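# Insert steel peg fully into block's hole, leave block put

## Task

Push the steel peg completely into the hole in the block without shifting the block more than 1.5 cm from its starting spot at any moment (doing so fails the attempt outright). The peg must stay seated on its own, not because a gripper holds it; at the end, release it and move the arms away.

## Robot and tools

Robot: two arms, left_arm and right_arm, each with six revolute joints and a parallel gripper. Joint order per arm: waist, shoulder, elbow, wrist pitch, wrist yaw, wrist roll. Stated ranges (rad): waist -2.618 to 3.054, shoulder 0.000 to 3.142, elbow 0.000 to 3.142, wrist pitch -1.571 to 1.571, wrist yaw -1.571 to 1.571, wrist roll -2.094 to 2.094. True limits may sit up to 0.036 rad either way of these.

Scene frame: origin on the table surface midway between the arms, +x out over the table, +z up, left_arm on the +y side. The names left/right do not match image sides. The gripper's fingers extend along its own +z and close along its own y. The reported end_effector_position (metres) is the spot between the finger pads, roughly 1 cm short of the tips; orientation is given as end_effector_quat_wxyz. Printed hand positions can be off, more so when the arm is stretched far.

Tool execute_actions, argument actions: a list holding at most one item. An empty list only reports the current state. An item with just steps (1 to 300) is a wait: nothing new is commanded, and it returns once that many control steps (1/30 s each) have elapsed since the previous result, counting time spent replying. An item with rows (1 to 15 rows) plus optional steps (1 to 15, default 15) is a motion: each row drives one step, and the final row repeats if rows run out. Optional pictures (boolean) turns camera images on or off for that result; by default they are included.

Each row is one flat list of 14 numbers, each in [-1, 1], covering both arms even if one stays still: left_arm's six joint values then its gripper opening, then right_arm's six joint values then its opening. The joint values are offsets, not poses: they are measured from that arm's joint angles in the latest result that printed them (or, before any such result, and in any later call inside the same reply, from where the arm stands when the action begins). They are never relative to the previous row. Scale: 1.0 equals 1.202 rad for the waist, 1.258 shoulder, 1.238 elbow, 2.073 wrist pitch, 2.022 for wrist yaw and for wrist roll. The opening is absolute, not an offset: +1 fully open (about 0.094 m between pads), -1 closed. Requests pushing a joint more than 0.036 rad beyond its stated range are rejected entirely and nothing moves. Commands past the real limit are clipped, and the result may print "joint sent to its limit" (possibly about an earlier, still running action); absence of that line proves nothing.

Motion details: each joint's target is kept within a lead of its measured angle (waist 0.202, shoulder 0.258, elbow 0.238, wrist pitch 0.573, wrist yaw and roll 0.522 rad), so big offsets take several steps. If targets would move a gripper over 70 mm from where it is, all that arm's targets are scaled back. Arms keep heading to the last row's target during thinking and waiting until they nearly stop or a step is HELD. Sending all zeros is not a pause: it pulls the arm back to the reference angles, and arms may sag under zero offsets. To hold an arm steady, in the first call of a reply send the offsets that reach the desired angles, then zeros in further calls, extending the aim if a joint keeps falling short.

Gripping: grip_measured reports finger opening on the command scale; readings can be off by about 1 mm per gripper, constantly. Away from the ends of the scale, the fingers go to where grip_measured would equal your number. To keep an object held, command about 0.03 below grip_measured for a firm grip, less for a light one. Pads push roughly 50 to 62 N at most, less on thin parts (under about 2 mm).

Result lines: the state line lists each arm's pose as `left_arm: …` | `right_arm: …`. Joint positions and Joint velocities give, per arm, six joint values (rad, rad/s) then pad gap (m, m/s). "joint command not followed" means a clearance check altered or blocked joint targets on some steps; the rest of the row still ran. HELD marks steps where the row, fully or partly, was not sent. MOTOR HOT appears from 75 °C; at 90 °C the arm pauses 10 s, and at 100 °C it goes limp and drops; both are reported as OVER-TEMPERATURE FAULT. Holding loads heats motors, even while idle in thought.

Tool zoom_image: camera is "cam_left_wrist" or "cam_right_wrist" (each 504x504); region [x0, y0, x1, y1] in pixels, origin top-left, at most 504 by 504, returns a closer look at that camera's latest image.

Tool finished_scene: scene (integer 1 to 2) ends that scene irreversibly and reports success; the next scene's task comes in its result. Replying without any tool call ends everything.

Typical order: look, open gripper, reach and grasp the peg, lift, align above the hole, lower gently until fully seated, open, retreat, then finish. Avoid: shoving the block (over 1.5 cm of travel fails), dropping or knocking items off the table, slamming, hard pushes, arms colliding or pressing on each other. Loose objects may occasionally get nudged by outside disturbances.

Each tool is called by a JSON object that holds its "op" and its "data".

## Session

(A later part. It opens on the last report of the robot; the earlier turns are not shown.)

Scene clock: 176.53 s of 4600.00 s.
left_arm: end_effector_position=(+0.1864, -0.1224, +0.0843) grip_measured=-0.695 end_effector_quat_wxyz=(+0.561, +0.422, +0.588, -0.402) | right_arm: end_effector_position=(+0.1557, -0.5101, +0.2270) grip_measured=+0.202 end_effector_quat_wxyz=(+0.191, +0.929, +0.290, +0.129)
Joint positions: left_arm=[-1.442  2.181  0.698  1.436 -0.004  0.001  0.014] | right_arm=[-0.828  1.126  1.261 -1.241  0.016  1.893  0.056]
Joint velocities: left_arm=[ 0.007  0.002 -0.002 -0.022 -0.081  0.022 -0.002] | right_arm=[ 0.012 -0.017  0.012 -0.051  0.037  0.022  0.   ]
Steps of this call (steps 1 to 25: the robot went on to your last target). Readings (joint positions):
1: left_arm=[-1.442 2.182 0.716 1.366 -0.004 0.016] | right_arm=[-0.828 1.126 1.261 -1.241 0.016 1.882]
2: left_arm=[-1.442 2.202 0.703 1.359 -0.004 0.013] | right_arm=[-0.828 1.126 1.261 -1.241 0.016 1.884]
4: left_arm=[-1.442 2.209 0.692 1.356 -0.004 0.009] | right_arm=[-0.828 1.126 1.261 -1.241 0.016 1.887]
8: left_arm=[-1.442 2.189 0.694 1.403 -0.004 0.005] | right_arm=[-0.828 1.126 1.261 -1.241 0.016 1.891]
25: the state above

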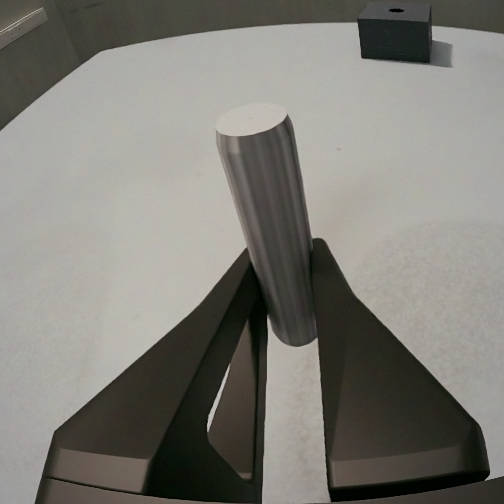

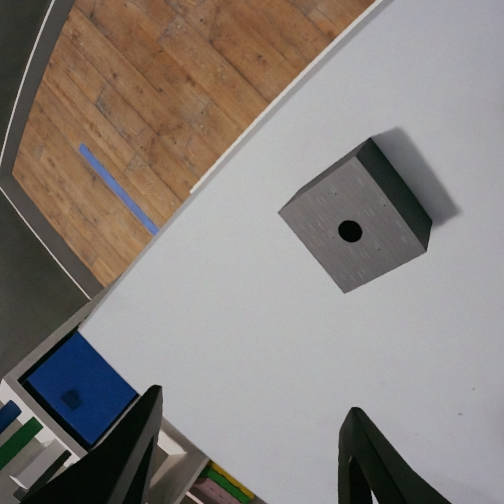

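{"op": "execute_actions", "data": {"actions": [{"rows":[[0,-0.02,0.015,0.046,0,0,-0.725,1,0.52,0.4,-0.138,-0.012,0.03,0.2]]}], "pictures": false}}

{"op": "execute_actions", "data": {"actions": [{"steps":25}], "pictures": false}}

{"op": "execute_actions", "data": {"actions": [{"rows":[[0,0,0,0.02,0,0,-0.725,0.06,0,0,0,0,0,0.2],[0,0,0,0.02,0,0,-0.725,0.09,0,0,0,0,0,0.2],[0,0,0,0.02,0,0,-0.725,0.12,0,0,0,0,0,0.2],[0,0,0,0.02,0,0,-0.725,0.15,0,0,0,0,0,0.2],[0,0,0,0.02,0,0,-0.725,0.183,0,0,0,0,0,0.2]]}]}}

Scene clock: 187.53 s of 4600.00 s.
left_arm: end_effector_position=(+0.1865, -0.1226, +0.0958) grip_measured=-0.695 end_effector_quat_wxyz=(+0.575, +0.413, +0.575, -0.411) | right_arm: end_effector_position=(+0.2797, -0.2483, +0.1605) grip_measured=+0.202 end_effector_quat_wxyz=(+0.004, +0.723, +0.690, +0.009)
Joint positions: left_arm=[-1.442  2.181  0.698  1.482 -0.004  0.001  0.014] | right_arm=[ 0.134  1.835  1.736 -1.452 -0.001  1.94   0.056]
Joint velocities: left_arm=[ 0.017 -0.002 -0.002 -0.066 -0.125 -0.007 -0.001] | right_arm=[ 1.995 -0.217  0.007 -0.139 -0.125 -0.051 -0.   ]
From where the robot then was, a joint's target lay farther than a number of 1.0 reaches, so one or more steps of this call were cut to that.
Steps of this call (steps 1 to 15: the robot went on to your last target; steps 16 to 90: nothing new was sent; then 7.50 s passed at rest; steps 91 to 105: all 15 steps of this action). Readings (joint positions):
91: left_arm=[-1.442 2.181 0.698 1.440 -0.004 0.001] | right_arm=[-0.794 1.163 1.306 -1.304 0.028 1.903]
92: left_arm=[-1.442 2.181 0.698 1.446 -0.004 0.001] | right_arm=[-0.726 1.231 1.392 -1.375 0.027 1.913]
94: left_arm=[-1.442 2.181 0.698 1.462 -0.004 0.001] | right_arm=[-0.585 1.397 1.570 -1.427 0.020 1.925]
98: left_arm=[-1.442 2.181 0.698 1.476 -0.004 0.001] | right_arm=[-0.345 1.678 1.735 -1.424 0.012 1.933]
105: the state above

Scene clock: 188.37 s of 4600.00 s.
left_arm: end_effector_position=(+0.1865, -0.1226, +0.0961) grip_measured=-0.695 end_effector_quat_wxyz=(+0.575, +0.412, +0.575, -0.412) | right_arm: end_effector_position=(+0.2276, -0.1779, +0.1752) grip_measured=+0.202 end_effector_quat_wxyz=(-0.008, +0.634, +0.773, +0.009)
Joint positions: left_arm=[-1.442  2.181  0.698  1.483 -0.004  0.001  0.014] | right_arm=[ 0.38   1.788  1.736 -1.507 -0.021  1.943  0.056]
Joint velocities: left_arm=[-0.017  0.017 -0.002  0.022  0.022 -0.022  0.001] | right_arm=[-0.002 -0.012 -0.007 -0.007  0.081  0.037 -0.001]
Steps of this call (steps 1 to 25: the robot went on to your last target). Readings (joint positions):
1: left_arm=[-1.442 2.181 0.698 1.482 -0.004 0.001] | right_arm=[0.206 1.828 1.736 -1.456 -0.003 1.940]
2: left_arm=[-1.442 2.181 0.698 1.482 -0.004 0.001] | right_arm=[0.277 1.820 1.736 -1.461 -0.006 1.941]
4: left_arm=[-1.442 2.181 0.698 1.483 -0.004 0.001] | right_arm=[0.379 1.805 1.736 -1.471 -0.022 1.942]
8: left_arm=[-1.442 2.181 0.698 1.483 -0.004 0.001] | right_arm=[0.397 1.789 1.736 -1.494 -0.030 1.943]
25: the state above

Scene clock: 188.87 s of 4600.00 s.
left_arm: end_effector_position=(+0.1865, -0.1226, +0.0961) grip_measured=-0.695 end_effector_quat_wxyz=(+0.575, +0.412, +0.575, -0.412) | right_arm: end_effector_position=(+0.1787, -0.1189, +0.1753) grip_measured=+0.202 end_effector_quat_wxyz=(-0.014, +0.542, +0.840, +0.010)
Joint positions: left_arm=[-1.442  2.181  0.698  1.483 -0.004  0.001  0.014] | right_arm=[ 0.609  1.788  1.736 -1.505 -0.032  1.943  0.056]
Joint velocities: left_arm=[-0.012 -0.007 -0.007 -0.022  0.022 -0.051  0.002] | right_arm=[-0.002 -0.002  0.012  0.007 -0.051 -0.007  0.   ]
Steps of this call (steps 1 to 15: all 15 steps of this action). Readings (joint positions):
1: left_arm=[-1.442 2.181 0.698 1.483 -0.004 0.001] | right_arm=[0.387 1.788 1.736 -1.507 -0.018 1.943]
2: left_arm=[-1.442 2.181 0.698 1.483 -0.004 0.001] | right_arm=[0.404 1.788 1.736 -1.507 -0.015 1.943]
4: left_arm=[-1.442 2.181 0.698 1.483 -0.004 0.001] | right_arm=[0.471 1.788 1.736 -1.507 -0.013 1.943]
8: left_arm=[-1.442 2.181 0.698 1.483 -0.004 0.001] | right_arm=[0.605 1.788 1.736 -1.505 -0.028 1.943]
15: the state above

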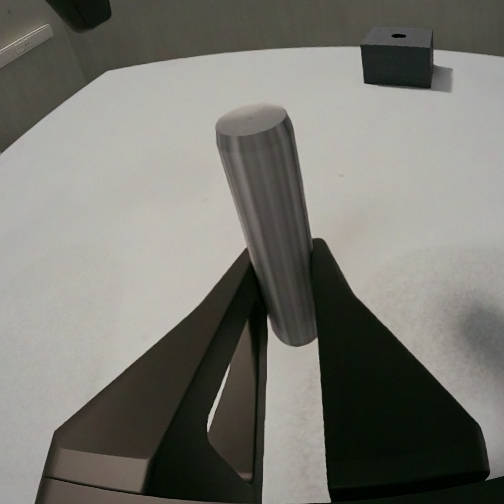

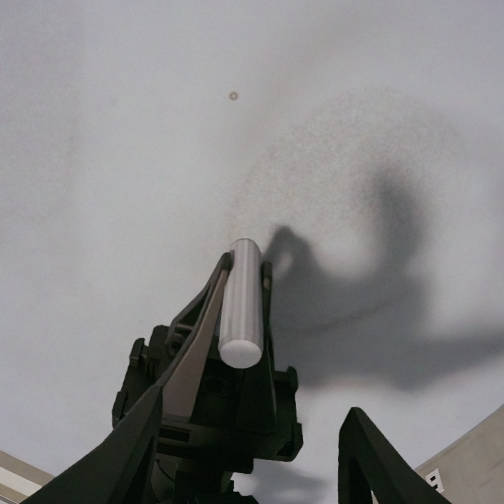

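{"op": "execute_actions", "data": {"actions": [{"rows":[[0,0,0,0.02,0,0,-0.725,0,0,-0.03,0.03,0.022,0,0.2],[0,0,0,0.02,0,0,-0.725,0,0,-0.05,0.05,0.022,0,0.2],[0,0,0,0.02,0,0,-0.725,0,0,-0.07,0.05,0.022,0,0.2],[0,0,0,0.02,0,0,-0.725,0,0,-0.085,0.05,0.022,0,0.2]]}], "pictures": false}}

{"op": "execute_actions", "data": {"actions": [{"steps":10}]}}

Scene clock: 199.03 s of 4600.00 s.
left_arm: end_effector_position=(+0.1865, -0.1226, +0.0961) grip_measured=-0.695 end_effector_quat_wxyz=(+0.575, +0.412, +0.575, -0.412) | right_arm: end_effector_position=(+0.1860, -0.1190, +0.1537) grip_measured=+0.202 end_effector_quat_wxyz=(+0.001, +0.542, +0.840, +0.011)
Joint positions: left_arm=[-1.442  2.181  0.698  1.483 -0.004  0.001  0.014] | right_arm=[ 0.609  1.787  1.649 -1.41  -0.002  1.943  0.056]
Joint velocities: left_arm=[ 0.007 -0.012 -0.017  0.022 -0.037  0.022  0.   ] | right_arm=[-0.002  0.017 -0.017  0.081 -0.051 -0.081 -0.001]
Steps of this call (steps 1 to 15: the robot went on to your last target; steps 16 to 90: nothing new was sent; then 6.67 s passed at rest; steps 91 to 105: all 15 steps of this action). Readings (joint positions):
91: left_arm=[-1.442 2.181 0.698 1.483 -0.004 0.001] | right_arm=[0.609 1.788 1.733 -1.498 -0.028 1.943]
92: left_arm=[-1.442 2.181 0.698 1.483 -0.004 0.001] | right_arm=[0.609 1.788 1.726 -1.482 -0.022 1.943]
94: left_arm=[-1.442 2.181 0.698 1.483 -0.004 0.001] | right_arm=[0.609 1.787 1.694 -1.448 -0.014 1.943]
98: left_arm=[-1.442 2.181 0.698 1.483 -0.004 0.001] | right_arm=[0.609 1.787 1.649 -1.427 -0.006 1.943]
105: the state above

Scene clock: 199.37 s of 4600.00 s.
left_arm: end_effector_position=(+0.1865, -0.1226, +0.0961) grip_measured=-0.695 end_effector_quat_wxyz=(+0.575, +0.412, +0.575, -0.412) | right_arm: end_effector_position=(+0.1868, -0.1185, +0.1537) grip_measured=+0.202 end_effector_quat_wxyz=(+0.002, +0.542, +0.840, +0.013)
Joint positions: left_arm=[-1.442  2.181  0.698  1.483 -0.004  0.001  0.014] | right_arm=[ 0.609  1.787  1.649 -1.406 -0.001  1.943  0.056]
Joint velocities: left_arm=[-0.007 -0.002  0.007  0.066 -0.066 -0.022 -0.001] | right_arm=[ 0.007  0.002 -0.007 -0.007 -0.037 -0.037 -0.003]
Steps of this call (steps 1 to 10: the robot went on to your last target). Readings (joint positions):
1: left_arm=[-1.442 2.181 0.698 1.483 -0.004 0.001] | right_arm=[0.609 1.787 1.649 -1.409 -0.002 1.943]
2: left_arm=[-1.442 2.181 0.698 1.483 -0.004 0.001] | right_arm=[0.609 1.787 1.649 -1.408 -0.002 1.943]
4: left_arm=[-1.442 2.181 0.698 1.483 -0.004 0.001] | right_arm=[0.609 1.787 1.649 -1.408 -0.001 1.943]
8: left_arm=[-1.442 2.181 0.698 1.483 -0.004 0.001] | right_arm=[0.609 1.787 1.649 -1.406 -0.001 1.943]
10: the state above

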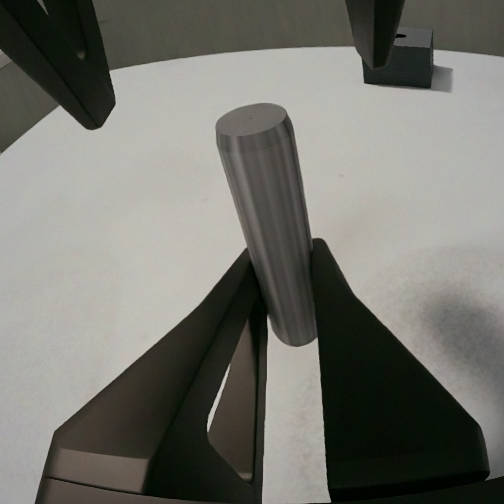

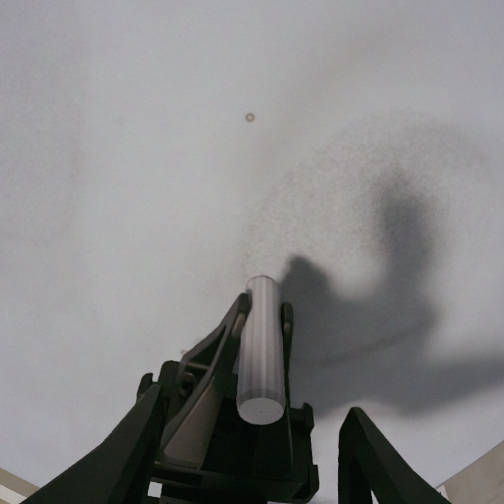

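{"op": "execute_actions", "data": {"actions": [{"rows":[[0,0,0,0.02,0,0,-0.725,0.021,0.025,-0.03,0.027,0.006,0,-0.2],[0,0,0,0.02,0,0,-0.725,0.021,0.025,-0.05,0.027,0.006,0,-0.2],[0,0,0,0.02,0,0,-0.725,0.021,0.025,-0.064,0.027,0.006,0,-0.2]]}], "pictures": false}}

{"op": "execute_actions", "data": {"actions": [{"steps":10}]}}

Scene clock: 213.63 s of 4600.00 s.
left_arm: end_effector_position=(+0.1865, -0.1226, +0.0961) grip_measured=-0.695 end_effector_quat_wxyz=(+0.575, +0.412, +0.575, -0.412) | right_arm: end_effector_position=(+0.1819, -0.1156, +0.1301) grip_measured=-0.198 end_effector_quat_wxyz=(-0.001, +0.535, +0.845, -0.006)
Joint positions: left_arm=[-1.442  2.181  0.698  1.483 -0.004  0.001  0.014] | right_arm=[ 0.626  1.814  1.588 -1.357  0.001  1.943  0.038]
Joint velocities: left_arm=[-0.012  0.002 -0.002  0.066 -0.022  0.066 -0.001] | right_arm=[-0.017  0.002  0.002  0.007 -0.051  0.022 -0.   ]
Steps of this call (steps 1 to 15: the robot went on to your last target; steps 16 to 90: nothing new was sent; then 10.77 s passed at rest; steps 91 to 105: all 15 steps of this action). Readings (joint positions):
91: left_arm=[-1.442 2.181 0.698 1.483 -0.004 0.001] | right_arm=[0.610 1.788 1.646 -1.400 0.000 1.943]
92: left_arm=[-1.442 2.181 0.698 1.483 -0.004 0.001] | right_arm=[0.614 1.788 1.639 -1.389 0.001 1.943]
94: left_arm=[-1.442 2.181 0.698 1.483 -0.004 0.001] | right_arm=[0.621 1.790 1.614 -1.373 0.001 1.943]
98: left_arm=[-1.442 2.181 0.698 1.483 -0.004 0.001] | right_arm=[0.626 1.810 1.590 -1.366 0.001 1.943]
105: the state above

Scene clock: 213.97 s of 4600.00 s.
left_arm: end_effector_position=(+0.1865, -0.1226, +0.0961) grip_measured=-0.695 end_effector_quat_wxyz=(+0.575, +0.412, +0.575, -0.412) | right_arm: end_effector_position=(+0.1821, -0.1153, +0.1301) grip_measured=-0.198 end_effector_quat_wxyz=(-0.001, +0.535, +0.845, -0.005)
Joint positions: left_arm=[-1.442  2.181  0.698  1.483 -0.004  0.001  0.014] | right_arm=[ 0.626  1.814  1.588 -1.356  0.001  1.943  0.038]
Joint velocities: left_arm=[ 0.002 -0.002  0.007  0.022  0.022  0.037 -0.001] | right_arm=[-0.002 -0.027  0.002 -0.022 -0.007 -0.081 -0.   ]
Steps of this call (steps 1 to 10: the robot went on to your last target). Readings (joint positions):
1: left_arm=[-1.442 2.181 0.698 1.483 -0.004 0.001] | right_arm=[0.626 1.814 1.588 -1.357 0.001 1.943]
2: left_arm=[-1.442 2.181 0.698 1.483 -0.004 0.001] | right_arm=[0.626 1.814 1.588 -1.357 0.001 1.943]
4: left_arm=[-1.442 2.181 0.698 1.483 -0.004 0.001] | right_arm=[0.626 1.814 1.588 -1.356 0.001 1.943]
8: left_arm=[-1.442 2.181 0.698 1.483 -0.004 0.001] | right_arm=[0.626 1.814 1.588 -1.356 0.001 1.943]
10: the state above

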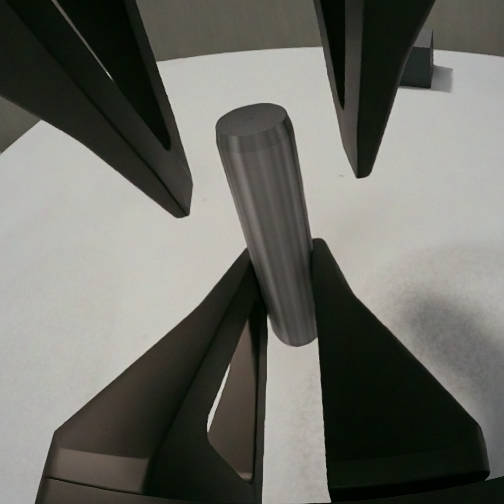

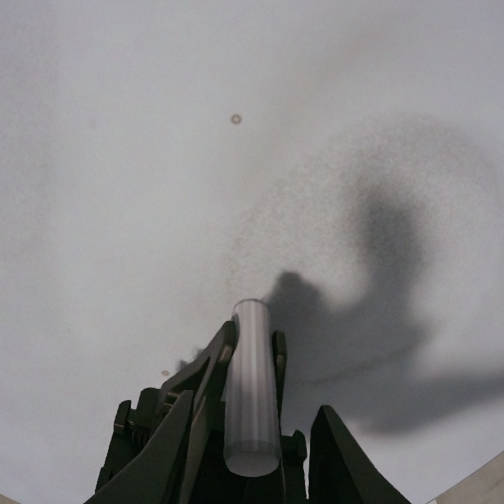

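Centered. Close.

{"op": "execute_actions", "data": {"actions": [{"rows":[[0,0,0,0.02,0,0,-0.725,0,0,0,0,0,0,-0.35],[0,0,0,0.02,0,0,-0.725,0,0,0,0,0,0,-0.45],[0,0,0,0.02,0,0,-0.725,0,0,0,0,0,0,-0.55],[0,0,0,0.02,0,0,-0.725,0,0,0,0,0,0,-0.6],[0,0,0,0.02,0,0,-0.725,0,0,0,0,0,0,-0.63],[0,0,0,0.02,0,0,-0.725,0,0,0,0,0,0,-0.66],[0,0,0,0.02,0,0,-0.725,0,0,0,0,0,0,-0.68],[0,0,0,0.02,0,0,-0.725,0,0,0,0,0,0,-0.7],[0,0,0,0.02,0,0,-0.725,0,0,0,0,0,0,-0.725]]}]}}

Scene clock: 222.93 s of 4600.00 s.
left_arm: end_effector_position=(+0.1864, -0.1226, +0.0961) grip_measured=-0.695 end_effector_quat_wxyz=(+0.575, +0.412, +0.575, -0.412) | right_arm: end_effector_position=(+0.1824, -0.1150, +0.1301) grip_measured=-0.691 end_effector_quat_wxyz=(-0.000, +0.535, +0.845, -0.004)
Joint positions: left_arm=[-1.442  2.181  0.698  1.483 -0.003  0.001  0.014] | right_arm=[ 0.626  1.814  1.588 -1.354  0.001  1.943  0.015]
Joint velocities: left_arm=[-0.002  0.012  0.002  0.022 -0.007  0.066 -0.   ] | right_arm=[-0.017 -0.002 -0.002 -0.022 -0.007  0.037 -0.001]
Steps of this call (steps 1 to 15: the robot went on to your last target; steps 16 to 90: nothing new was sent; then 5.47 s passed at rest; steps 91 to 105: all 15 steps of this action). Readings (joint positions):
91: left_arm=[-1.442 2.181 0.698 1.483 -0.004 0.001] | right_arm=[0.626 1.814 1.588 -1.356 0.001 1.943]
92: left_arm=[-1.442 2.181 0.698 1.483 -0.004 0.001] | right_arm=[0.626 1.814 1.588 -1.356 0.001 1.943]
94: left_arm=[-1.442 2.181 0.698 1.483 -0.004 0.001] | right_arm=[0.626 1.814 1.588 -1.356 0.001 1.943]
98: left_arm=[-1.442 2.181 0.698 1.483 -0.003 0.001] | right_arm=[0.626 1.814 1.588 -1.354 0.001 1.943]
105: the state above

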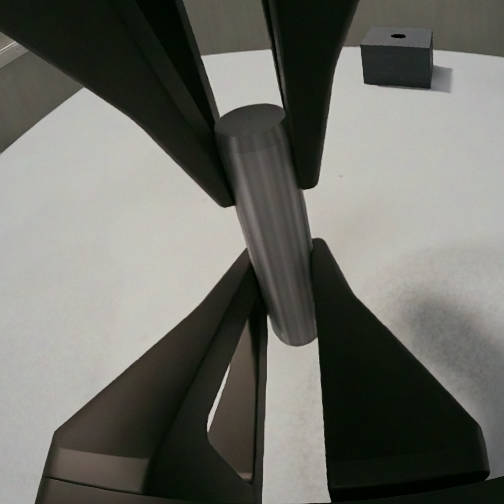

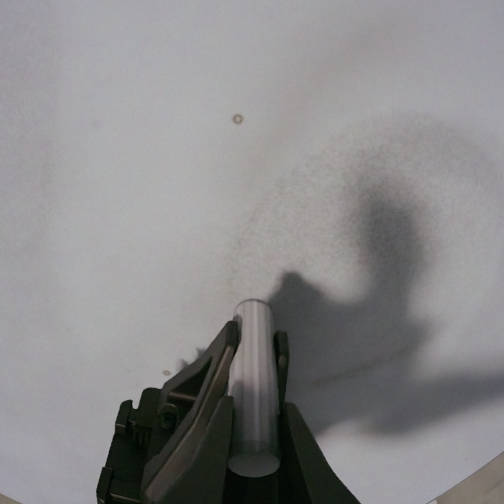

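{"op": "execute_actions", "data": {"actions": [{"rows":[[0,0,0,0.02,0,0,0.6,0,0,0,0,0,0,-0.725]],"steps":12}], "pictures": false}}

{"op": "execute_actions", "data": {"actions": [{"rows":[[0,0,0,0.02,0,0,0.6,-0.05,0,0,0,0,0,-0.725],[0,0,0,0.02,0,0,0.6,-0.1,0,0,0,0,0,-0.725],[0,0,0,0.02,0,0,0.6,-0.15,0,0,0,0,0,-0.725],[0,0,0,0.02,0,0,0.6,-0.2,0,0,0,0,0,-0.725],[0,0,0,0.02,0,0,0.6,-0.26,0,0,0,0,0,-0.725],[0,0,0,0.02,0,0,0.6,-0.32,0,0,0,0,0,-0.725],[0,0,0,0.02,0,0,0.6,-0.6,-0.36,-0.34,-0.01,0,-0.6,-0.725]]}], "pictures": false}}

{"op": "execute_actions", "data": {"actions": [{"steps":12}], "pictures": false}}

{"op": "execute_actions", "data": {"actions": [{"rows":[[-0.12,-0.1,0,0.02,0,0,0.6,-0.5,0,0,0,0,-0.62,-0.725]]}], "pictures": false}}

{"op": "execute_actions", "data": {"actions": [{"steps":20}]}}

Scene clock: 251.20 s of 4600.00 s.
left_arm: end_effector_position=(+0.1864, -0.1226, +0.1005) grip_measured=+0.597 end_effector_quat_wxyz=(+0.580, +0.409, +0.569, -0.415) | right_arm: end_effector_position=(+0.1824, -0.1149, +0.1301) grip_measured=-0.691 end_effector_quat_wxyz=(-0.001, +0.535, +0.845, -0.004)
Joint positions: left_arm=[-1.442  2.181  0.698  1.501 -0.003  0.001  0.075] | right_arm=[ 0.626  1.814  1.588 -1.354  0.     1.943  0.015]
Joint velocities: left_arm=[-0.002 -0.017 -0.002 -0.007  0.066 -0.051  0.   ] | right_arm=[-0.007 -0.007 -0.002 -0.051 -0.007 -0.066  0.001]
Steps of this call (steps 1 to 15: the robot went on to your last target; steps 16 to 90: nothing new was sent; then 24.87 s passed at rest; steps 91 to 102: all 12 steps of this action). Readings (joint positions):
91: left_arm=[-1.442 2.181 0.698 1.484 -0.003 0.001] | right_arm=[0.626 1.814 1.588 -1.354 0.001 1.943]
92: left_arm=[-1.442 2.181 0.698 1.487 -0.003 0.001] | right_arm=[0.626 1.814 1.588 -1.354 0.001 1.943]
94: left_arm=[-1.442 2.181 0.698 1.493 -0.003 0.001] | right_arm=[0.626 1.814 1.588 -1.354 0.000 1.943]
98: left_arm=[-1.442 2.181 0.698 1.499 -0.003 0.001] | right_arm=[0.626 1.814 1.588 -1.354 0.000 1.943]
102: the state above

Scene clock: 251.70 s of 4600.00 s.
left_arm: end_effector_position=(+0.1864, -0.1225, +0.1051) grip_measured=+0.597 end_effector_quat_wxyz=(+0.585, +0.405, +0.564, -0.419) | right_arm: end_effector_position=(+0.1809, -0.3406, +0.1445) grip_measured=-0.691 end_effector_quat_wxyz=(+0.017, +0.531, +0.847, +0.002)
Joint positions: left_arm=[-1.442  2.181  0.698  1.519 -0.003  0.001  0.075] | right_arm=[-0.102  1.374  1.194 -1.362  0.018  1.205  0.015]
Joint velocities: left_arm=[-0.007 -0.002 -0.007  0.007  0.022  0.022 -0.001] | right_arm=[-0.256 -0.75  -0.144 -0.476  0.139 -2.791  0.   ]
Steps of this call (steps 1 to 15: all 15 steps of this action). Readings (joint positions):
1: left_arm=[-1.442 2.181 0.698 1.503 -0.003 0.001] | right_arm=[0.621 1.814 1.588 -1.354 -0.003 1.943]
2: left_arm=[-1.442 2.181 0.698 1.506 -0.003 0.001] | right_arm=[0.604 1.814 1.588 -1.354 -0.011 1.943]
4: left_arm=[-1.442 2.181 0.698 1.511 -0.003 0.001] | right_arm=[0.524 1.814 1.588 -1.353 -0.024 1.943]
8: left_arm=[-1.442 2.181 0.698 1.517 -0.003 0.001] | right_arm=[0.267 1.748 1.498 -1.296 -0.016 1.810]
15: the state above

Scene clock: 252.10 s of 4600.00 s.
left_arm: end_effector_position=(+0.1864, -0.1225, +0.1052) grip_measured=+0.597 end_effector_quat_wxyz=(+0.585, +0.405, +0.564, -0.419) | right_arm: end_effector_position=(+0.1765, -0.3391, +0.1481) grip_measured=-0.691 end_effector_quat_wxyz=(+0.017, +0.337, +0.941, +0.005)
Joint positions: left_arm=[-1.442  2.181  0.698  1.52  -0.003  0.001  0.075] | right_arm=[-0.103  1.354  1.193 -1.376  0.005  0.772  0.015]
Joint velocities: left_arm=[-0.002 -0.002  0.017 -0.022  0.022 -0.007 -0.   ] | right_arm=[-0.002  0.007  0.002  0.022 -0.007 -0.271 -0.001]
Steps of this call (steps 1 to 12: the robot went on to your last target). Readings (joint positions):
1: left_arm=[-1.442 2.181 0.698 1.519 -0.003 0.001] | right_arm=[-0.104 1.356 1.193 -1.373 0.018 1.114]
2: left_arm=[-1.442 2.181 0.698 1.519 -0.003 0.001] | right_arm=[-0.103 1.350 1.193 -1.376 0.014 1.039]
4: left_arm=[-1.442 2.181 0.698 1.519 -0.003 0.001] | right_arm=[-0.103 1.352 1.193 -1.376 0.010 0.931]
8: left_arm=[-1.442 2.181 0.698 1.520 -0.003 0.001] | right_arm=[-0.103 1.354 1.193 -1.376 0.006 0.818]
12: the state above

Scene clock: 252.60 s of 4600.00 s.
left_arm: end_effector_position=(+0.1121, -0.1380, +0.1659) grip_measured=+0.597 end_effector_quat_wxyz=(+0.587, +0.413, +0.491, -0.494) | right_arm: end_effector_position=(+0.1495, -0.4713, +0.1482) grip_measured=-0.691 end_effector_quat_wxyz=(+0.017, +0.071, +0.997, -0.017)
Joint positions: left_arm=[-1.592  2.069  0.695  1.553  0.002  0.001  0.075] | right_arm=[-0.706  1.354  1.193 -1.365  0.016 -0.375  0.015]
Joint velocities: left_arm=[ 0.002 -0.007 -0.012 -0.037 -0.007 -0.022 -0.001] | right_arm=[-0.002 -0.017 -0.017 -0.007  0.081 -0.652 -0.002]
Steps of this call (steps 1 to 15: all 15 steps of this action). Readings (joint positions):
1: left_arm=[-1.454 2.173 0.697 1.516 -0.012 0.001] | right_arm=[-0.134 1.354 1.193 -1.376 -0.012 0.686]
2: left_arm=[-1.477 2.158 0.695 1.513 -0.017 0.001] | right_arm=[-0.197 1.354 1.193 -1.374 -0.021 0.586]
4: left_arm=[-1.545 2.116 0.695 1.517 -0.015 0.001] | right_arm=[-0.346 1.354 1.193 -1.370 -0.015 0.387]
8: left_arm=[-1.603 2.070 0.695 1.549 0.002 0.001] | right_arm=[-0.637 1.354 1.193 -1.365 0.001 -0.009]
15: the state above

Scene clock: 253.27 s of 4600.00 s.
left_arm: end_effector_position=(+0.1121, -0.1380, +0.1659) grip_measured=+0.597 end_effector_quat_wxyz=(+0.587, +0.413, +0.491, -0.494) | right_arm: end_effector_position=(+0.1495, -0.4712, +0.1482) grip_measured=-0.691 end_effector_quat_wxyz=(+0.016, +0.023, +0.999, -0.017)
Joint positions: left_arm=[-1.592  2.069  0.695  1.553  0.002  0.001  0.075] | right_arm=[-0.706  1.354  1.193 -1.365  0.015 -0.471  0.015]
Joint velocities: left_arm=[ 0.017 -0.012  0.012 -0.095 -0.007  0.037  0.001] | right_arm=[-0.027 -0.002  0.002 -0.037 -0.022  0.007  0.001]
Steps of this call (steps 1 to 20: the robot went on to your last target). Readings (joint positions):
1: left_arm=[-1.592 2.069 0.695 1.553 0.002 0.001] | right_arm=[-0.706 1.354 1.193 -1.365 0.016 -0.395]
2: left_arm=[-1.592 2.069 0.695 1.553 0.002 0.001] | right_arm=[-0.706 1.354 1.193 -1.365 0.015 -0.410]
4: left_arm=[-1.592 2.069 0.695 1.553 0.002 0.001] | right_arm=[-0.706 1.354 1.193 -1.365 0.015 -0.433]
8: left_arm=[-1.592 2.069 0.695 1.553 0.002 0.001] | right_arm=[-0.706 1.354 1.193 -1.365 0.015 -0.456]
20: the state above

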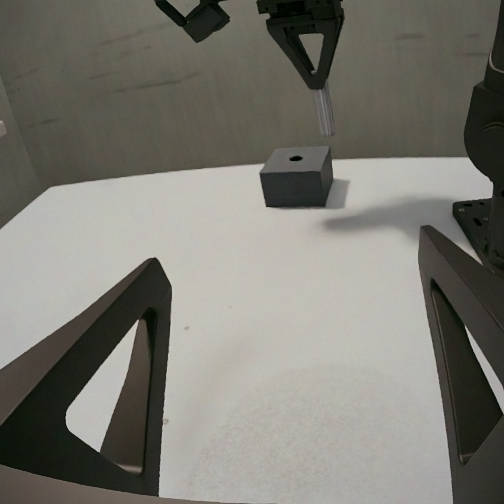

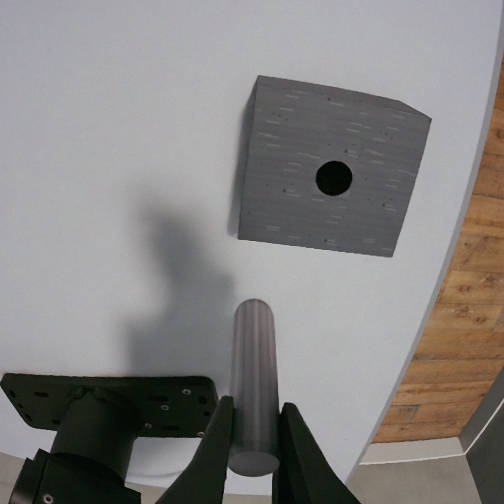

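{"op": "execute_actions", "data": {"actions": [{"rows":[[0,0,0,0,0,0,0.6,-0.01,0.03,0.03,0.01,-0.012,0,-0.725],[0,0,0,0,0,0,0.6,-0.02,0.06,0.05,0.02,-0.012,0,-0.725],[0,0,0,0,0,0,0.6,-0.03,0.09,0.07,0.03,-0.012,0,-0.725],[0,0,0,0,0,0,0.6,-0.037,0.12,0.09,0.036,-0.012,0,-0.725],[0,0,0,0,0,0,0.6,-0.037,0.15,0.11,0.036,-0.012,0,-0.725],[0,0,0,0,0,0,0.6,-0.037,0.17,0.12,0.036,-0.012,0,-0.725],[0,0,0,0,0,0,0.6,-0.037,0.19,0.13,0.036,-0.012,0,-0.725],[0,0,0,0,0,0,0.6,-0.037,0.2,0.13,0.036,-0.012,0,-0.725]]}], "pictures": false}}

{"op": "execute_actions", "data": {"actions": [{"steps":10}]}}

{"op": "zoom_image", "data": {"camera": "cam_left_wrist", "region": [220,40,400,220]}}

Scene clock: 266.70 s of 4600.00 s.
left_arm: end_effector_position=(+0.1121, -0.1380, +0.1659) grip_measured=+0.597 end_effector_quat_wxyz=(+0.587, +0.413, +0.491, -0.494) | right_arm: end_effector_position=(+0.1934, -0.5052, +0.1205) grip_measured=-0.691 end_effector_quat_wxyz=(-0.007, +0.041, +0.999, +0.003)
Joint positions: left_arm=[-1.592  2.069  0.695  1.553  0.002  0.001  0.075] | right_arm=[-0.742  1.619  1.325 -1.292  0.002 -0.472  0.015]
Joint velocities: left_arm=[-0.007 -0.007  0.007 -0.007 -0.022 -0.037  0.001] | right_arm=[-0.017 -0.022 -0.012  0.022  0.022  0.007  0.   ]
Steps of this call (steps 1 to 15: the robot went on to your last target; steps 16 to 90: nothing new was sent; then 9.93 s passed at rest; steps 91 to 105: all 15 steps of this action). Readings (joint positions):
91: left_arm=[-1.592 2.069 0.695 1.553 0.002 0.001] | right_arm=[-0.706 1.357 1.194 -1.365 0.013 -0.472]
92: left_arm=[-1.592 2.069 0.695 1.553 0.002 0.001] | right_arm=[-0.708 1.368 1.202 -1.366 0.010 -0.472]
94: left_arm=[-1.592 2.069 0.695 1.553 0.002 0.001] | right_arm=[-0.722 1.420 1.240 -1.360 0.003 -0.472]
98: left_arm=[-1.592 2.069 0.695 1.553 0.002 0.001] | right_arm=[-0.742 1.563 1.320 -1.314 0.003 -0.472]
105: the state above

Scene clock: 267.03 s of 4600.00 s.
left_arm: end_effector_position=(+0.1121, -0.1380, +0.1659) grip_measured=+0.597 end_effector_quat_wxyz=(+0.587, +0.413, +0.491, -0.494) | right_arm: end_effector_position=(+0.1934, -0.5051, +0.1205) grip_measured=-0.691 end_effector_quat_wxyz=(-0.007, +0.041, +0.999, +0.003)
Joint positions: left_arm=[-1.592  2.069  0.695  1.553  0.002  0.001  0.075] | right_arm=[-0.742  1.619  1.325 -1.292  0.002 -0.472  0.015]
Joint velocities: left_arm=[ 0.027 -0.007 -0.002 -0.051 -0.066 -0.007  0.002] | right_arm=[-0.012 -0.002 -0.027  0.037  0.022  0.007  0.001]
Steps of this call (steps 1 to 10: the robot went on to your last target). Readings (joint positions):
1: left_arm=[-1.592 2.069 0.695 1.553 0.002 0.001] | right_arm=[-0.742 1.619 1.325 -1.292 0.002 -0.472]
2: left_arm=[-1.592 2.069 0.695 1.553 0.002 0.001] | right_arm=[-0.742 1.619 1.325 -1.292 0.002 -0.472]
4: left_arm=[-1.592 2.069 0.695 1.553 0.002 0.001] | right_arm=[-0.742 1.619 1.325 -1.292 0.002 -0.472]
8: left_arm=[-1.592 2.069 0.695 1.553 0.002 0.001] | right_arm=[-0.742 1.619 1.325 -1.292 0.002 -0.472]
10: the state above

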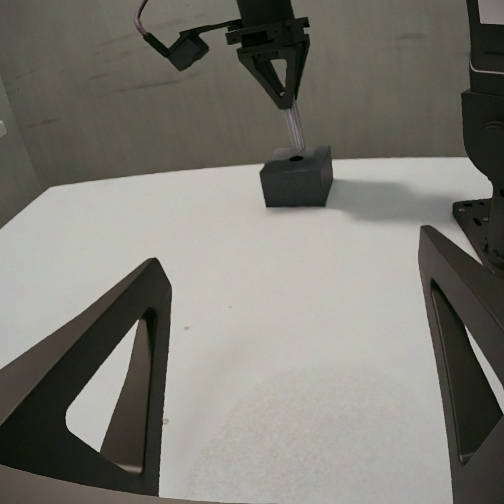

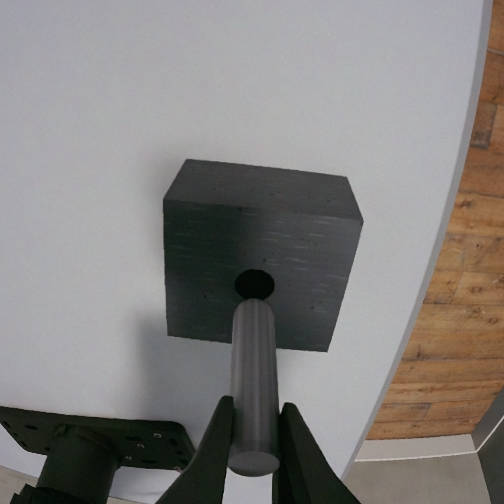

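Region (220, 40, 400, 220) of cam_left_wrist's 504x504 image, scaled by 2.800, with more detail than that image has.

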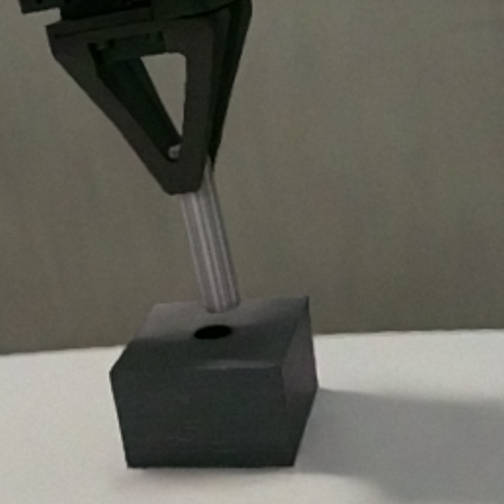

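{"op": "execute_actions", "data": {"actions": [{"rows":[[0,0,0,0,0,0,0.6,0.016,-0.03,-0.03,0.02,0,0,-0.725],[0,0,0,0,0,0,0.6,0.016,-0.045,-0.05,0.035,0,0,-0.725],[0,0,0,0,0,0,0.6,0.016,-0.056,-0.075,0.046,0,0,-0.725]]}], "pictures": false}}

{"op": "execute_actions", "data": {"actions": [{"steps":12}]}}

{"op": "zoom_image", "data": {"camera": "cam_left_wrist", "region": [240,90,360,210]}}

{"op": "zoom_image", "data": {"camera": "cam_right_wrist", "region": [140,150,400,410]}}

Scene clock: 280.30 s of 4600.00 s.
left_arm: end_effector_position=(+0.1121, -0.1380, +0.1659) grip_measured=+0.597 end_effector_quat_wxyz=(+0.587, +0.413, +0.491, -0.494) | right_arm: end_effector_position=(+0.1955, -0.5032, +0.1157) grip_measured=-0.691 end_effector_quat_wxyz=(+0.020, +0.036, +0.999, -0.012)
Joint positions: left_arm=[-1.592  2.069  0.695  1.553  0.002  0.001  0.075] | right_arm=[-0.732  1.566  1.251 -1.21   0.002 -0.472  0.015]
Joint velocities: left_arm=[-0.002 -0.007  0.007  0.037 -0.022 -0.081 -0.002] | right_arm=[-0.012  0.012 -0.017  0.081 -0.007 -0.007  0.001]
Steps of this call (steps 1 to 15: the robot went on to your last target; steps 16 to 90: nothing new was sent; then 9.77 s passed at rest; steps 91 to 105: all 15 steps of this action). Readings (joint positions):
91: left_arm=[-1.592 2.069 0.695 1.553 0.002 0.001] | right_arm=[-0.741 1.616 1.322 -1.286 0.002 -0.472]
92: left_arm=[-1.592 2.069 0.695 1.553 0.002 0.001] | right_arm=[-0.739 1.608 1.311 -1.273 0.002 -0.472]
94: left_arm=[-1.592 2.069 0.695 1.553 0.002 0.001] | right_arm=[-0.734 1.583 1.274 -1.243 0.002 -0.472]
98: left_arm=[-1.592 2.069 0.695 1.553 0.002 0.001] | right_arm=[-0.732 1.566 1.251 -1.231 0.002 -0.472]
105: the state above

Scene clock: 280.70 s of 4600.00 s.
left_arm: end_effector_position=(+0.1121, -0.1380, +0.1659) grip_measured=+0.597 end_effector_quat_wxyz=(+0.587, +0.413, +0.491, -0.494) | right_arm: end_effector_position=(+0.1963, -0.5036, +0.1158) grip_measured=-0.691 end_effector_quat_wxyz=(+0.021, +0.036, +0.999, -0.013)
Joint positions: left_arm=[-1.592  2.069  0.695  1.553  0.002  0.001  0.075] | right_arm=[-0.732  1.566  1.251 -1.207  0.002 -0.472  0.015]
Joint velocities: left_arm=[-0.007 -0.012 -0.012  0.037 -0.037 -0.007 -0.   ] | right_arm=[ 0.022  0.007 -0.017 -0.022  0.037 -0.007 -0.002]
Steps of this call (steps 1 to 12: the robot went on to your last target). Readings (joint positions):
1: left_arm=[-1.592 2.069 0.695 1.553 0.002 0.001] | right_arm=[-0.732 1.566 1.251 -1.209 0.002 -0.472]
2: left_arm=[-1.592 2.069 0.695 1.553 0.002 0.001] | right_arm=[-0.732 1.566 1.251 -1.208 0.002 -0.472]
4: left_arm=[-1.592 2.069 0.695 1.553 0.002 0.001] | right_arm=[-0.732 1.566 1.251 -1.208 0.002 -0.472]
8: left_arm=[-1.592 2.069 0.695 1.553 0.002 0.001] | right_arm=[-0.732 1.566 1.251 -1.207 0.002 -0.472]
12: the state above

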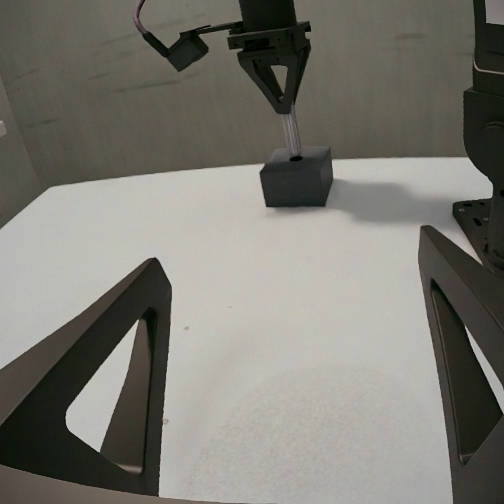

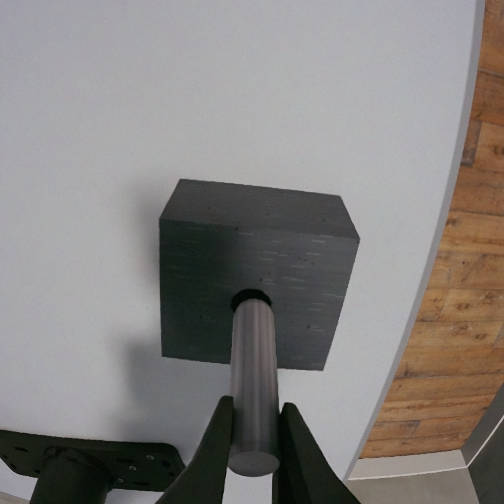

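Region (240, 90, 360, 210) of cam_left_wrist's 504x504 image, scaled by 4.200, with more detail than that image has.

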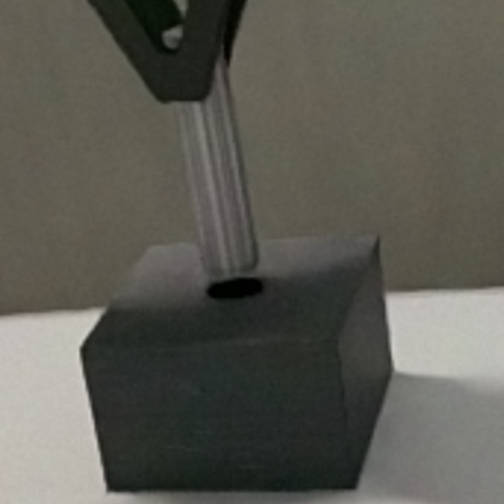

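Region (140, 150, 400, 410) of cam_right_wrist's 504x504 image, scaled by 1.938, with more detail than that image has.

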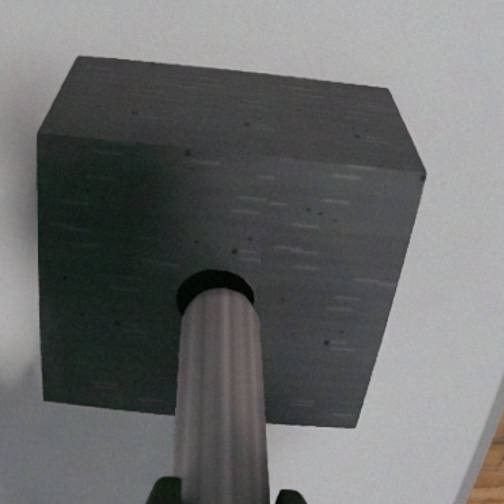

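{"op": "execute_actions", "data": {"actions": [{"rows":[[0,0,0,0,0,0,0.6,0.011,0,-0.016,0.009,0,0,-0.725],[0,0,0,0,0,0,0.6,0.011,0,-0.019,0.011,0,0,-0.725],[0,0,0,0,0,0,0.6,0.011,0,-0.022,0.013,0,0,-0.725],[0,0,0,0,0,0,0.6,0.011,0,-0.026,0.015,0,0,-0.725],[0,0,0,0,0,0,0.6,0.011,0,-0.03,0.017,0,0,-0.725],[0,0,0,0,0,0,0.6,0.011,0,-0.034,0.019,0,0,-0.725],[0,0,0,0,0,0,0.6,0.011,0,-0.038,0.021,0,0,-0.725],[0,0,0,0,0,0,0.6,0.011,0,-0.042,0.023,0,0,-0.725],[0,0,0,0,0,0,0.6,0.011,0,-0.046,0.025,0,0,-0.725],[0,0,0,0,0,0,0.6,0.011,0,-0.05,0.027,0,0,-0.725],[0,0,0,0,0,0,0.6,0.011,0,-0.054,0.028,0,0,-0.725]]}], "pictures": false}}

{"op": "execute_actions", "data": {"actions": [{"steps":12}]}}

{"op": "zoom_image", "data": {"camera": "cam_left_wrist", "region": [240,90,360,210]}}

{"op": "zoom_image", "data": {"camera": "cam_right_wrist", "region": [190,250,320,380]}}

Scene clock: 294.93 s of 4600.00 s.
left_arm: end_effector_position=(+0.1121, -0.1380, +0.1659) grip_measured=+0.597 end_effector_quat_wxyz=(+0.587, +0.413, +0.491, -0.494) | right_arm: end_effector_position=(+0.1971, -0.5035, +0.1098) grip_measured=-0.691 end_effector_quat_wxyz=(+0.023, +0.034, +0.999, -0.015)
Joint positions: left_arm=[-1.592  2.069  0.695  1.553  0.002  0.001  0.075] | right_arm=[-0.729  1.565  1.227 -1.178  0.003 -0.472  0.015]
Joint velocities: left_arm=[ 0.002 -0.012 -0.007  0.022  0.037  0.022 -0.001] | right_arm=[-0.007 -0.007  0.002  0.007 -0.007 -0.022 -0.   ]
Steps of this call (steps 1 to 15: the robot went on to your last target; steps 16 to 90: nothing new was sent; then 10.73 s passed at rest; steps 91 to 105: all 15 steps of this action). Readings (joint positions):
91: left_arm=[-1.592 2.069 0.695 1.553 0.002 0.001] | right_arm=[-0.732 1.566 1.251 -1.206 0.002 -0.472]
92: left_arm=[-1.592 2.069 0.695 1.553 0.002 0.001] | right_arm=[-0.732 1.566 1.251 -1.204 0.002 -0.472]
94: left_arm=[-1.592 2.069 0.695 1.553 0.002 0.001] | right_arm=[-0.732 1.566 1.250 -1.197 0.002 -0.472]
98: left_arm=[-1.592 2.069 0.695 1.553 0.002 0.001] | right_arm=[-0.732 1.566 1.229 -1.181 0.002 -0.472]
105: the state above

Scene clock: 295.33 s of 4600.00 s.
left_arm: end_effector_position=(+0.1121, -0.1380, +0.1659) grip_measured=+0.597 end_effector_quat_wxyz=(+0.587, +0.413, +0.491, -0.494) | right_arm: end_effector_position=(+0.1971, -0.5035, +0.1098) grip_measured=-0.691 end_effector_quat_wxyz=(+0.023, +0.034, +0.999, -0.015)
Joint positions: left_arm=[-1.592  2.069  0.695  1.553  0.002  0.001  0.075] | right_arm=[-0.729  1.565  1.227 -1.178  0.003 -0.472  0.015]
Joint velocities: left_arm=[ 0.002 -0.007 -0.002 -0.037  0.007 -0.037 -0.001] | right_arm=[ 0.002  0.007 -0.017  0.007  0.066  0.022  0.   ]
Steps of this call (steps 1 to 12: the robot went on to your last target). Readings (joint positions):
1: left_arm=[-1.592 2.069 0.695 1.553 0.002 0.001] | right_arm=[-0.729 1.565 1.227 -1.178 0.003 -0.472]
2: left_arm=[-1.592 2.069 0.695 1.553 0.002 0.001] | right_arm=[-0.729 1.565 1.227 -1.178 0.003 -0.472]
4: left_arm=[-1.592 2.069 0.695 1.553 0.002 0.001] | right_arm=[-0.729 1.565 1.227 -1.178 0.003 -0.472]
8: left_arm=[-1.592 2.069 0.695 1.553 0.002 0.001] | right_arm=[-0.729 1.565 1.227 -1.178 0.003 -0.472]
12: the state above

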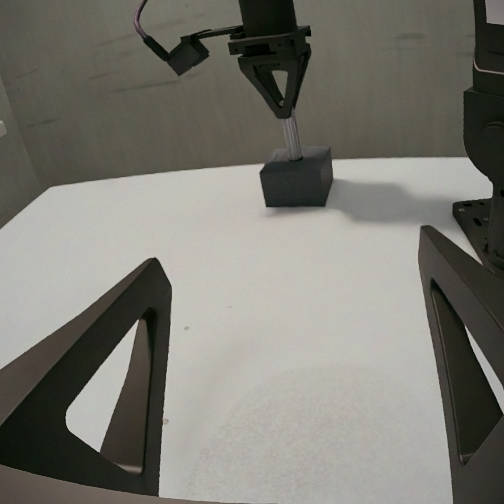

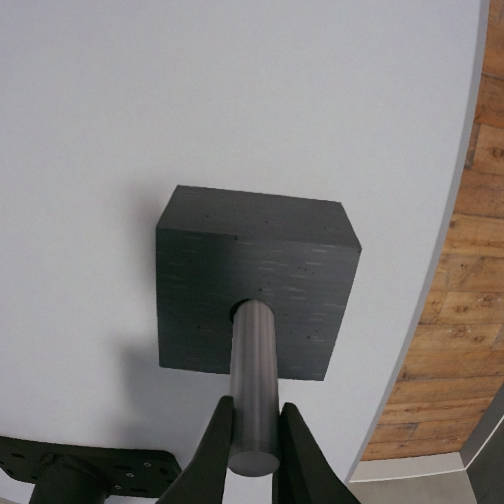

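Region (240, 90, 360, 210) of cam_left_wrist's 504x504 image, scaled by 4.200, with more detail than that image has.

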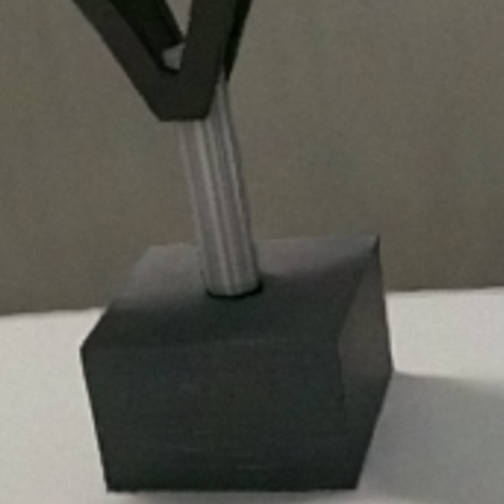

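Region (190, 250, 320, 380) of cam_right_wrist's 504x504 image, scaled by 3.877, with more detail than that image has.

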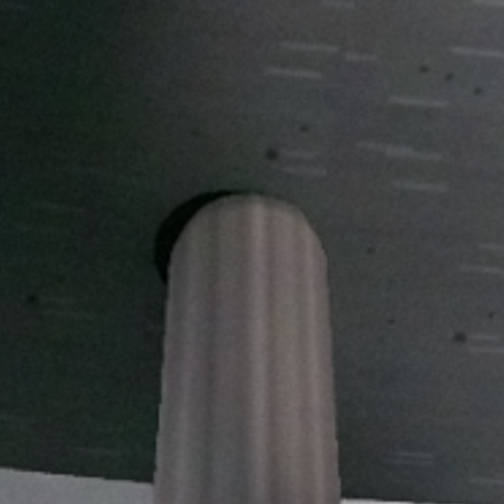

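Caught on the rim; pull radially in with light pressure.

{"op": "execute_actions", "data": {"actions": [{"rows":[[0,0,0,0,0,0,0.6,0.012,0,-0.02,-0.008,-0.005,0,-0.725],[0,0,0,0,0,0,0.6,0.012,0,-0.02,-0.008,-0.005,0,-0.725],[0,0,0,0,0,0,0.6,0.012,0,-0.02,-0.008,-0.005,0,-0.725],[0,0,0,0,0,0,0.6,0.012,0,-0.02,-0.008,-0.005,0,-0.725],[0,0,0,0,0,0,0.6,0.012,0,-0.02,-0.008,-0.005,0,-0.725],[0,0,0,0,0,0,0.6,0.012,0,-0.027,-0.004,-0.005,0,-0.725],[0,0,0,0,0,0,0.6,0.012,0,-0.035,0,-0.005,0,-0.725],[0,0,0,0,0,0,0.6,0.012,0,-0.04,0.003,-0.005,0,-0.725]]}]}}

{"op": "zoom_image", "data": {"camera": "cam_right_wrist", "region": [190,250,320,380]}}

Scene clock: 313.80 s of 4600.00 s.
left_arm: end_effector_position=(+0.1121, -0.1380, +0.1659) grip_measured=+0.597 end_effector_quat_wxyz=(+0.587, +0.413, +0.491, -0.494) | right_arm: end_effector_position=(+0.1963, -0.5029, +0.1096) grip_measured=-0.691 end_effector_quat_wxyz=(+0.023, +0.033, +0.999, -0.017)
Joint positions: left_arm=[-1.592  2.069  0.695  1.553  0.002  0.001  0.075] | right_arm=[-0.727  1.56   1.221 -1.175  0.007 -0.472  0.015]
Joint velocities: left_arm=[ 0.017 -0.002  0.007  0.022  0.051 -0.037 -0.001] | right_arm=[-0.002 -0.017 -0.002 -0.037  0.037  0.022  0.001]
Steps of this call (steps 1 to 15: the robot went on to your last target; steps 16 to 90: nothing new was sent; then 14.97 s passed at rest; steps 91 to 105: all 15 steps of this action). Readings (joint positions):
91: left_arm=[-1.592 2.069 0.695 1.553 0.002 0.001] | right_arm=[-0.729 1.565 1.227 -1.179 0.004 -0.472]
92: left_arm=[-1.592 2.069 0.695 1.553 0.002 0.001] | right_arm=[-0.728 1.565 1.227 -1.179 0.005 -0.472]
94: left_arm=[-1.592 2.069 0.695 1.553 0.002 0.001] | right_arm=[-0.727 1.565 1.227 -1.179 0.006 -0.472]
98: left_arm=[-1.592 2.069 0.695 1.553 0.002 0.001] | right_arm=[-0.727 1.565 1.225 -1.179 0.006 -0.472]
105: the state above

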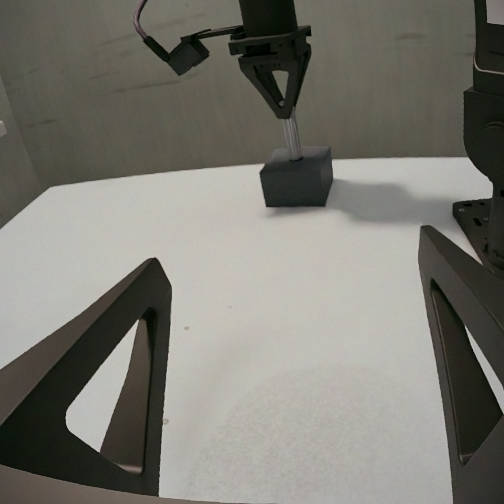

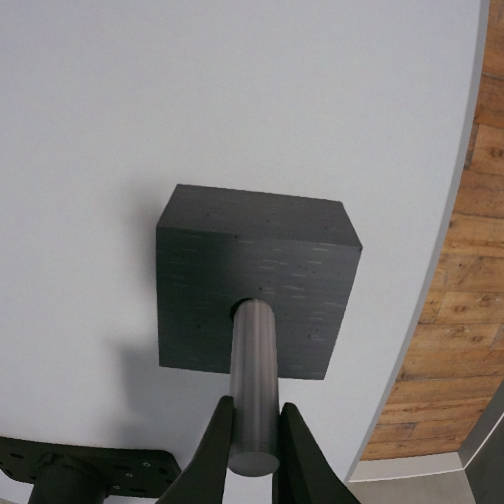

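Region (190, 250, 320, 380) of cam_right_wrist's 504x504 image, scaled by 3.877, with more detail than that image has.

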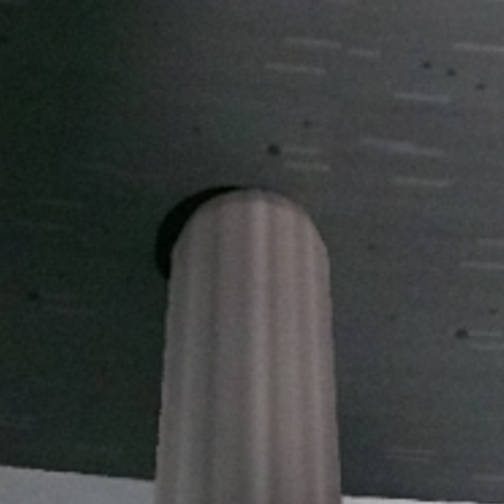

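{"op": "execute_actions", "data": {"actions": [{"rows":[[0,0,0,0,0,0,0.6,0,0,0.018,-0.009,-0.009,0,-0.725]]}]}}

{"op": "zoom_image", "data": {"camera": "cam_right_wrist", "region": [190,250,320,380]}}

{"op": "zoom_image", "data": {"camera": "cam_left_wrist", "region": [260,110,330,180]}}

Scene clock: 321.63 s of 4600.00 s.
left_arm: end_effector_position=(+0.1121, -0.1380, +0.1659) grip_measured=+0.597 end_effector_quat_wxyz=(+0.587, +0.413, +0.491, -0.494) | right_arm: end_effector_position=(+0.1966, -0.5030, +0.1101) grip_measured=-0.691 end_effector_quat_wxyz=(+0.024, +0.033, +0.999, -0.017)
Joint positions: left_arm=[-1.592  2.069  0.695  1.553  0.002  0.001  0.075] | right_arm=[-0.727  1.56   1.223 -1.176  0.006 -0.472  0.015]
Joint velocities: left_arm=[ 0.017 -0.012 -0.017  0.007  0.022 -0.051 -0.   ] | right_arm=[-0.002  0.002 -0.002 -0.066 -0.022  0.066  0.   ]
Steps of this call (steps 1 to 15: the robot went on to your last target; steps 16 to 90: nothing new was sent; then 4.33 s passed at rest; steps 91 to 105: all 15 steps of this action). Readings (joint positions):
91: left_arm=[-1.592 2.069 0.695 1.553 0.002 0.001] | right_arm=[-0.727 1.560 1.223 -1.176 0.007 -0.472]
92: left_arm=[-1.592 2.069 0.695 1.553 0.002 0.001] | right_arm=[-0.727 1.560 1.223 -1.176 0.006 -0.472]
94: left_arm=[-1.592 2.069 0.695 1.553 0.002 0.001] | right_arm=[-0.727 1.560 1.223 -1.176 0.006 -0.472]
98: left_arm=[-1.592 2.069 0.695 1.553 0.002 0.001] | right_arm=[-0.727 1.560 1.223 -1.176 0.006 -0.472]
105: the state above

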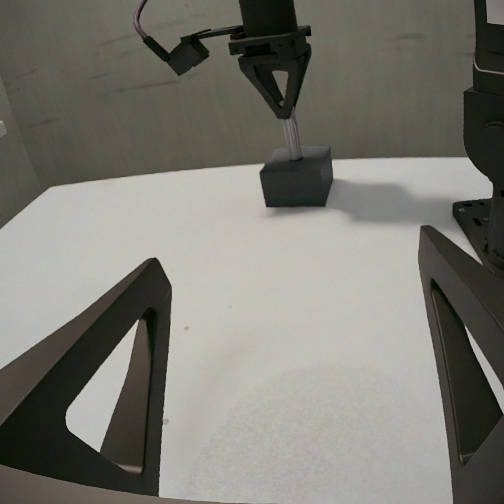

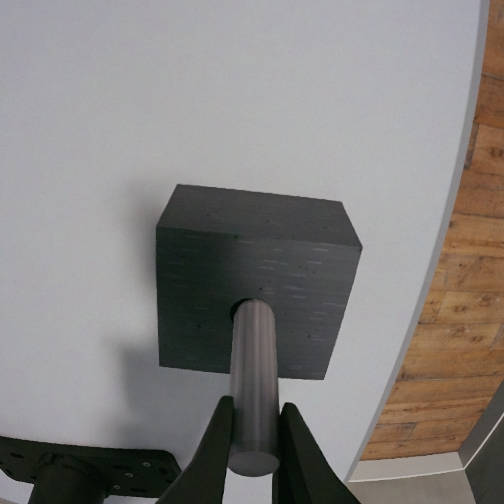

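Region (190, 250, 320, 380) of cam_right_wrist's 504x504 image, scaled by 3.877, with more detail than that image has.

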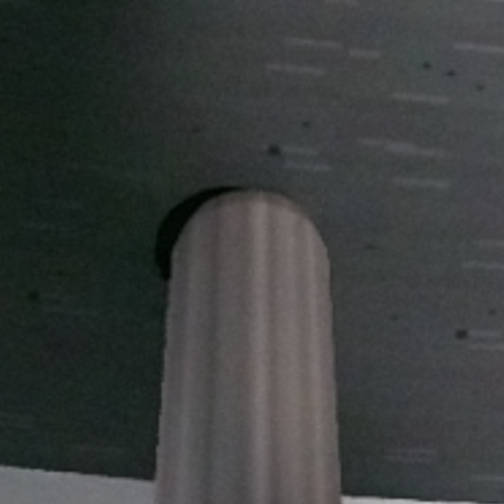

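Region (260, 110, 330, 180) of cam_left_wrist's 504x504 image, scaled by 7.200, with more detail than that image has.

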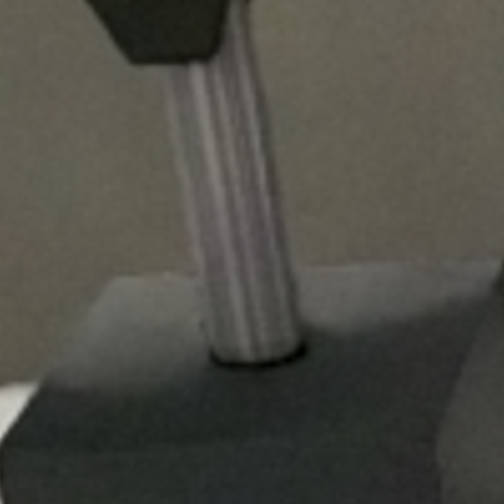

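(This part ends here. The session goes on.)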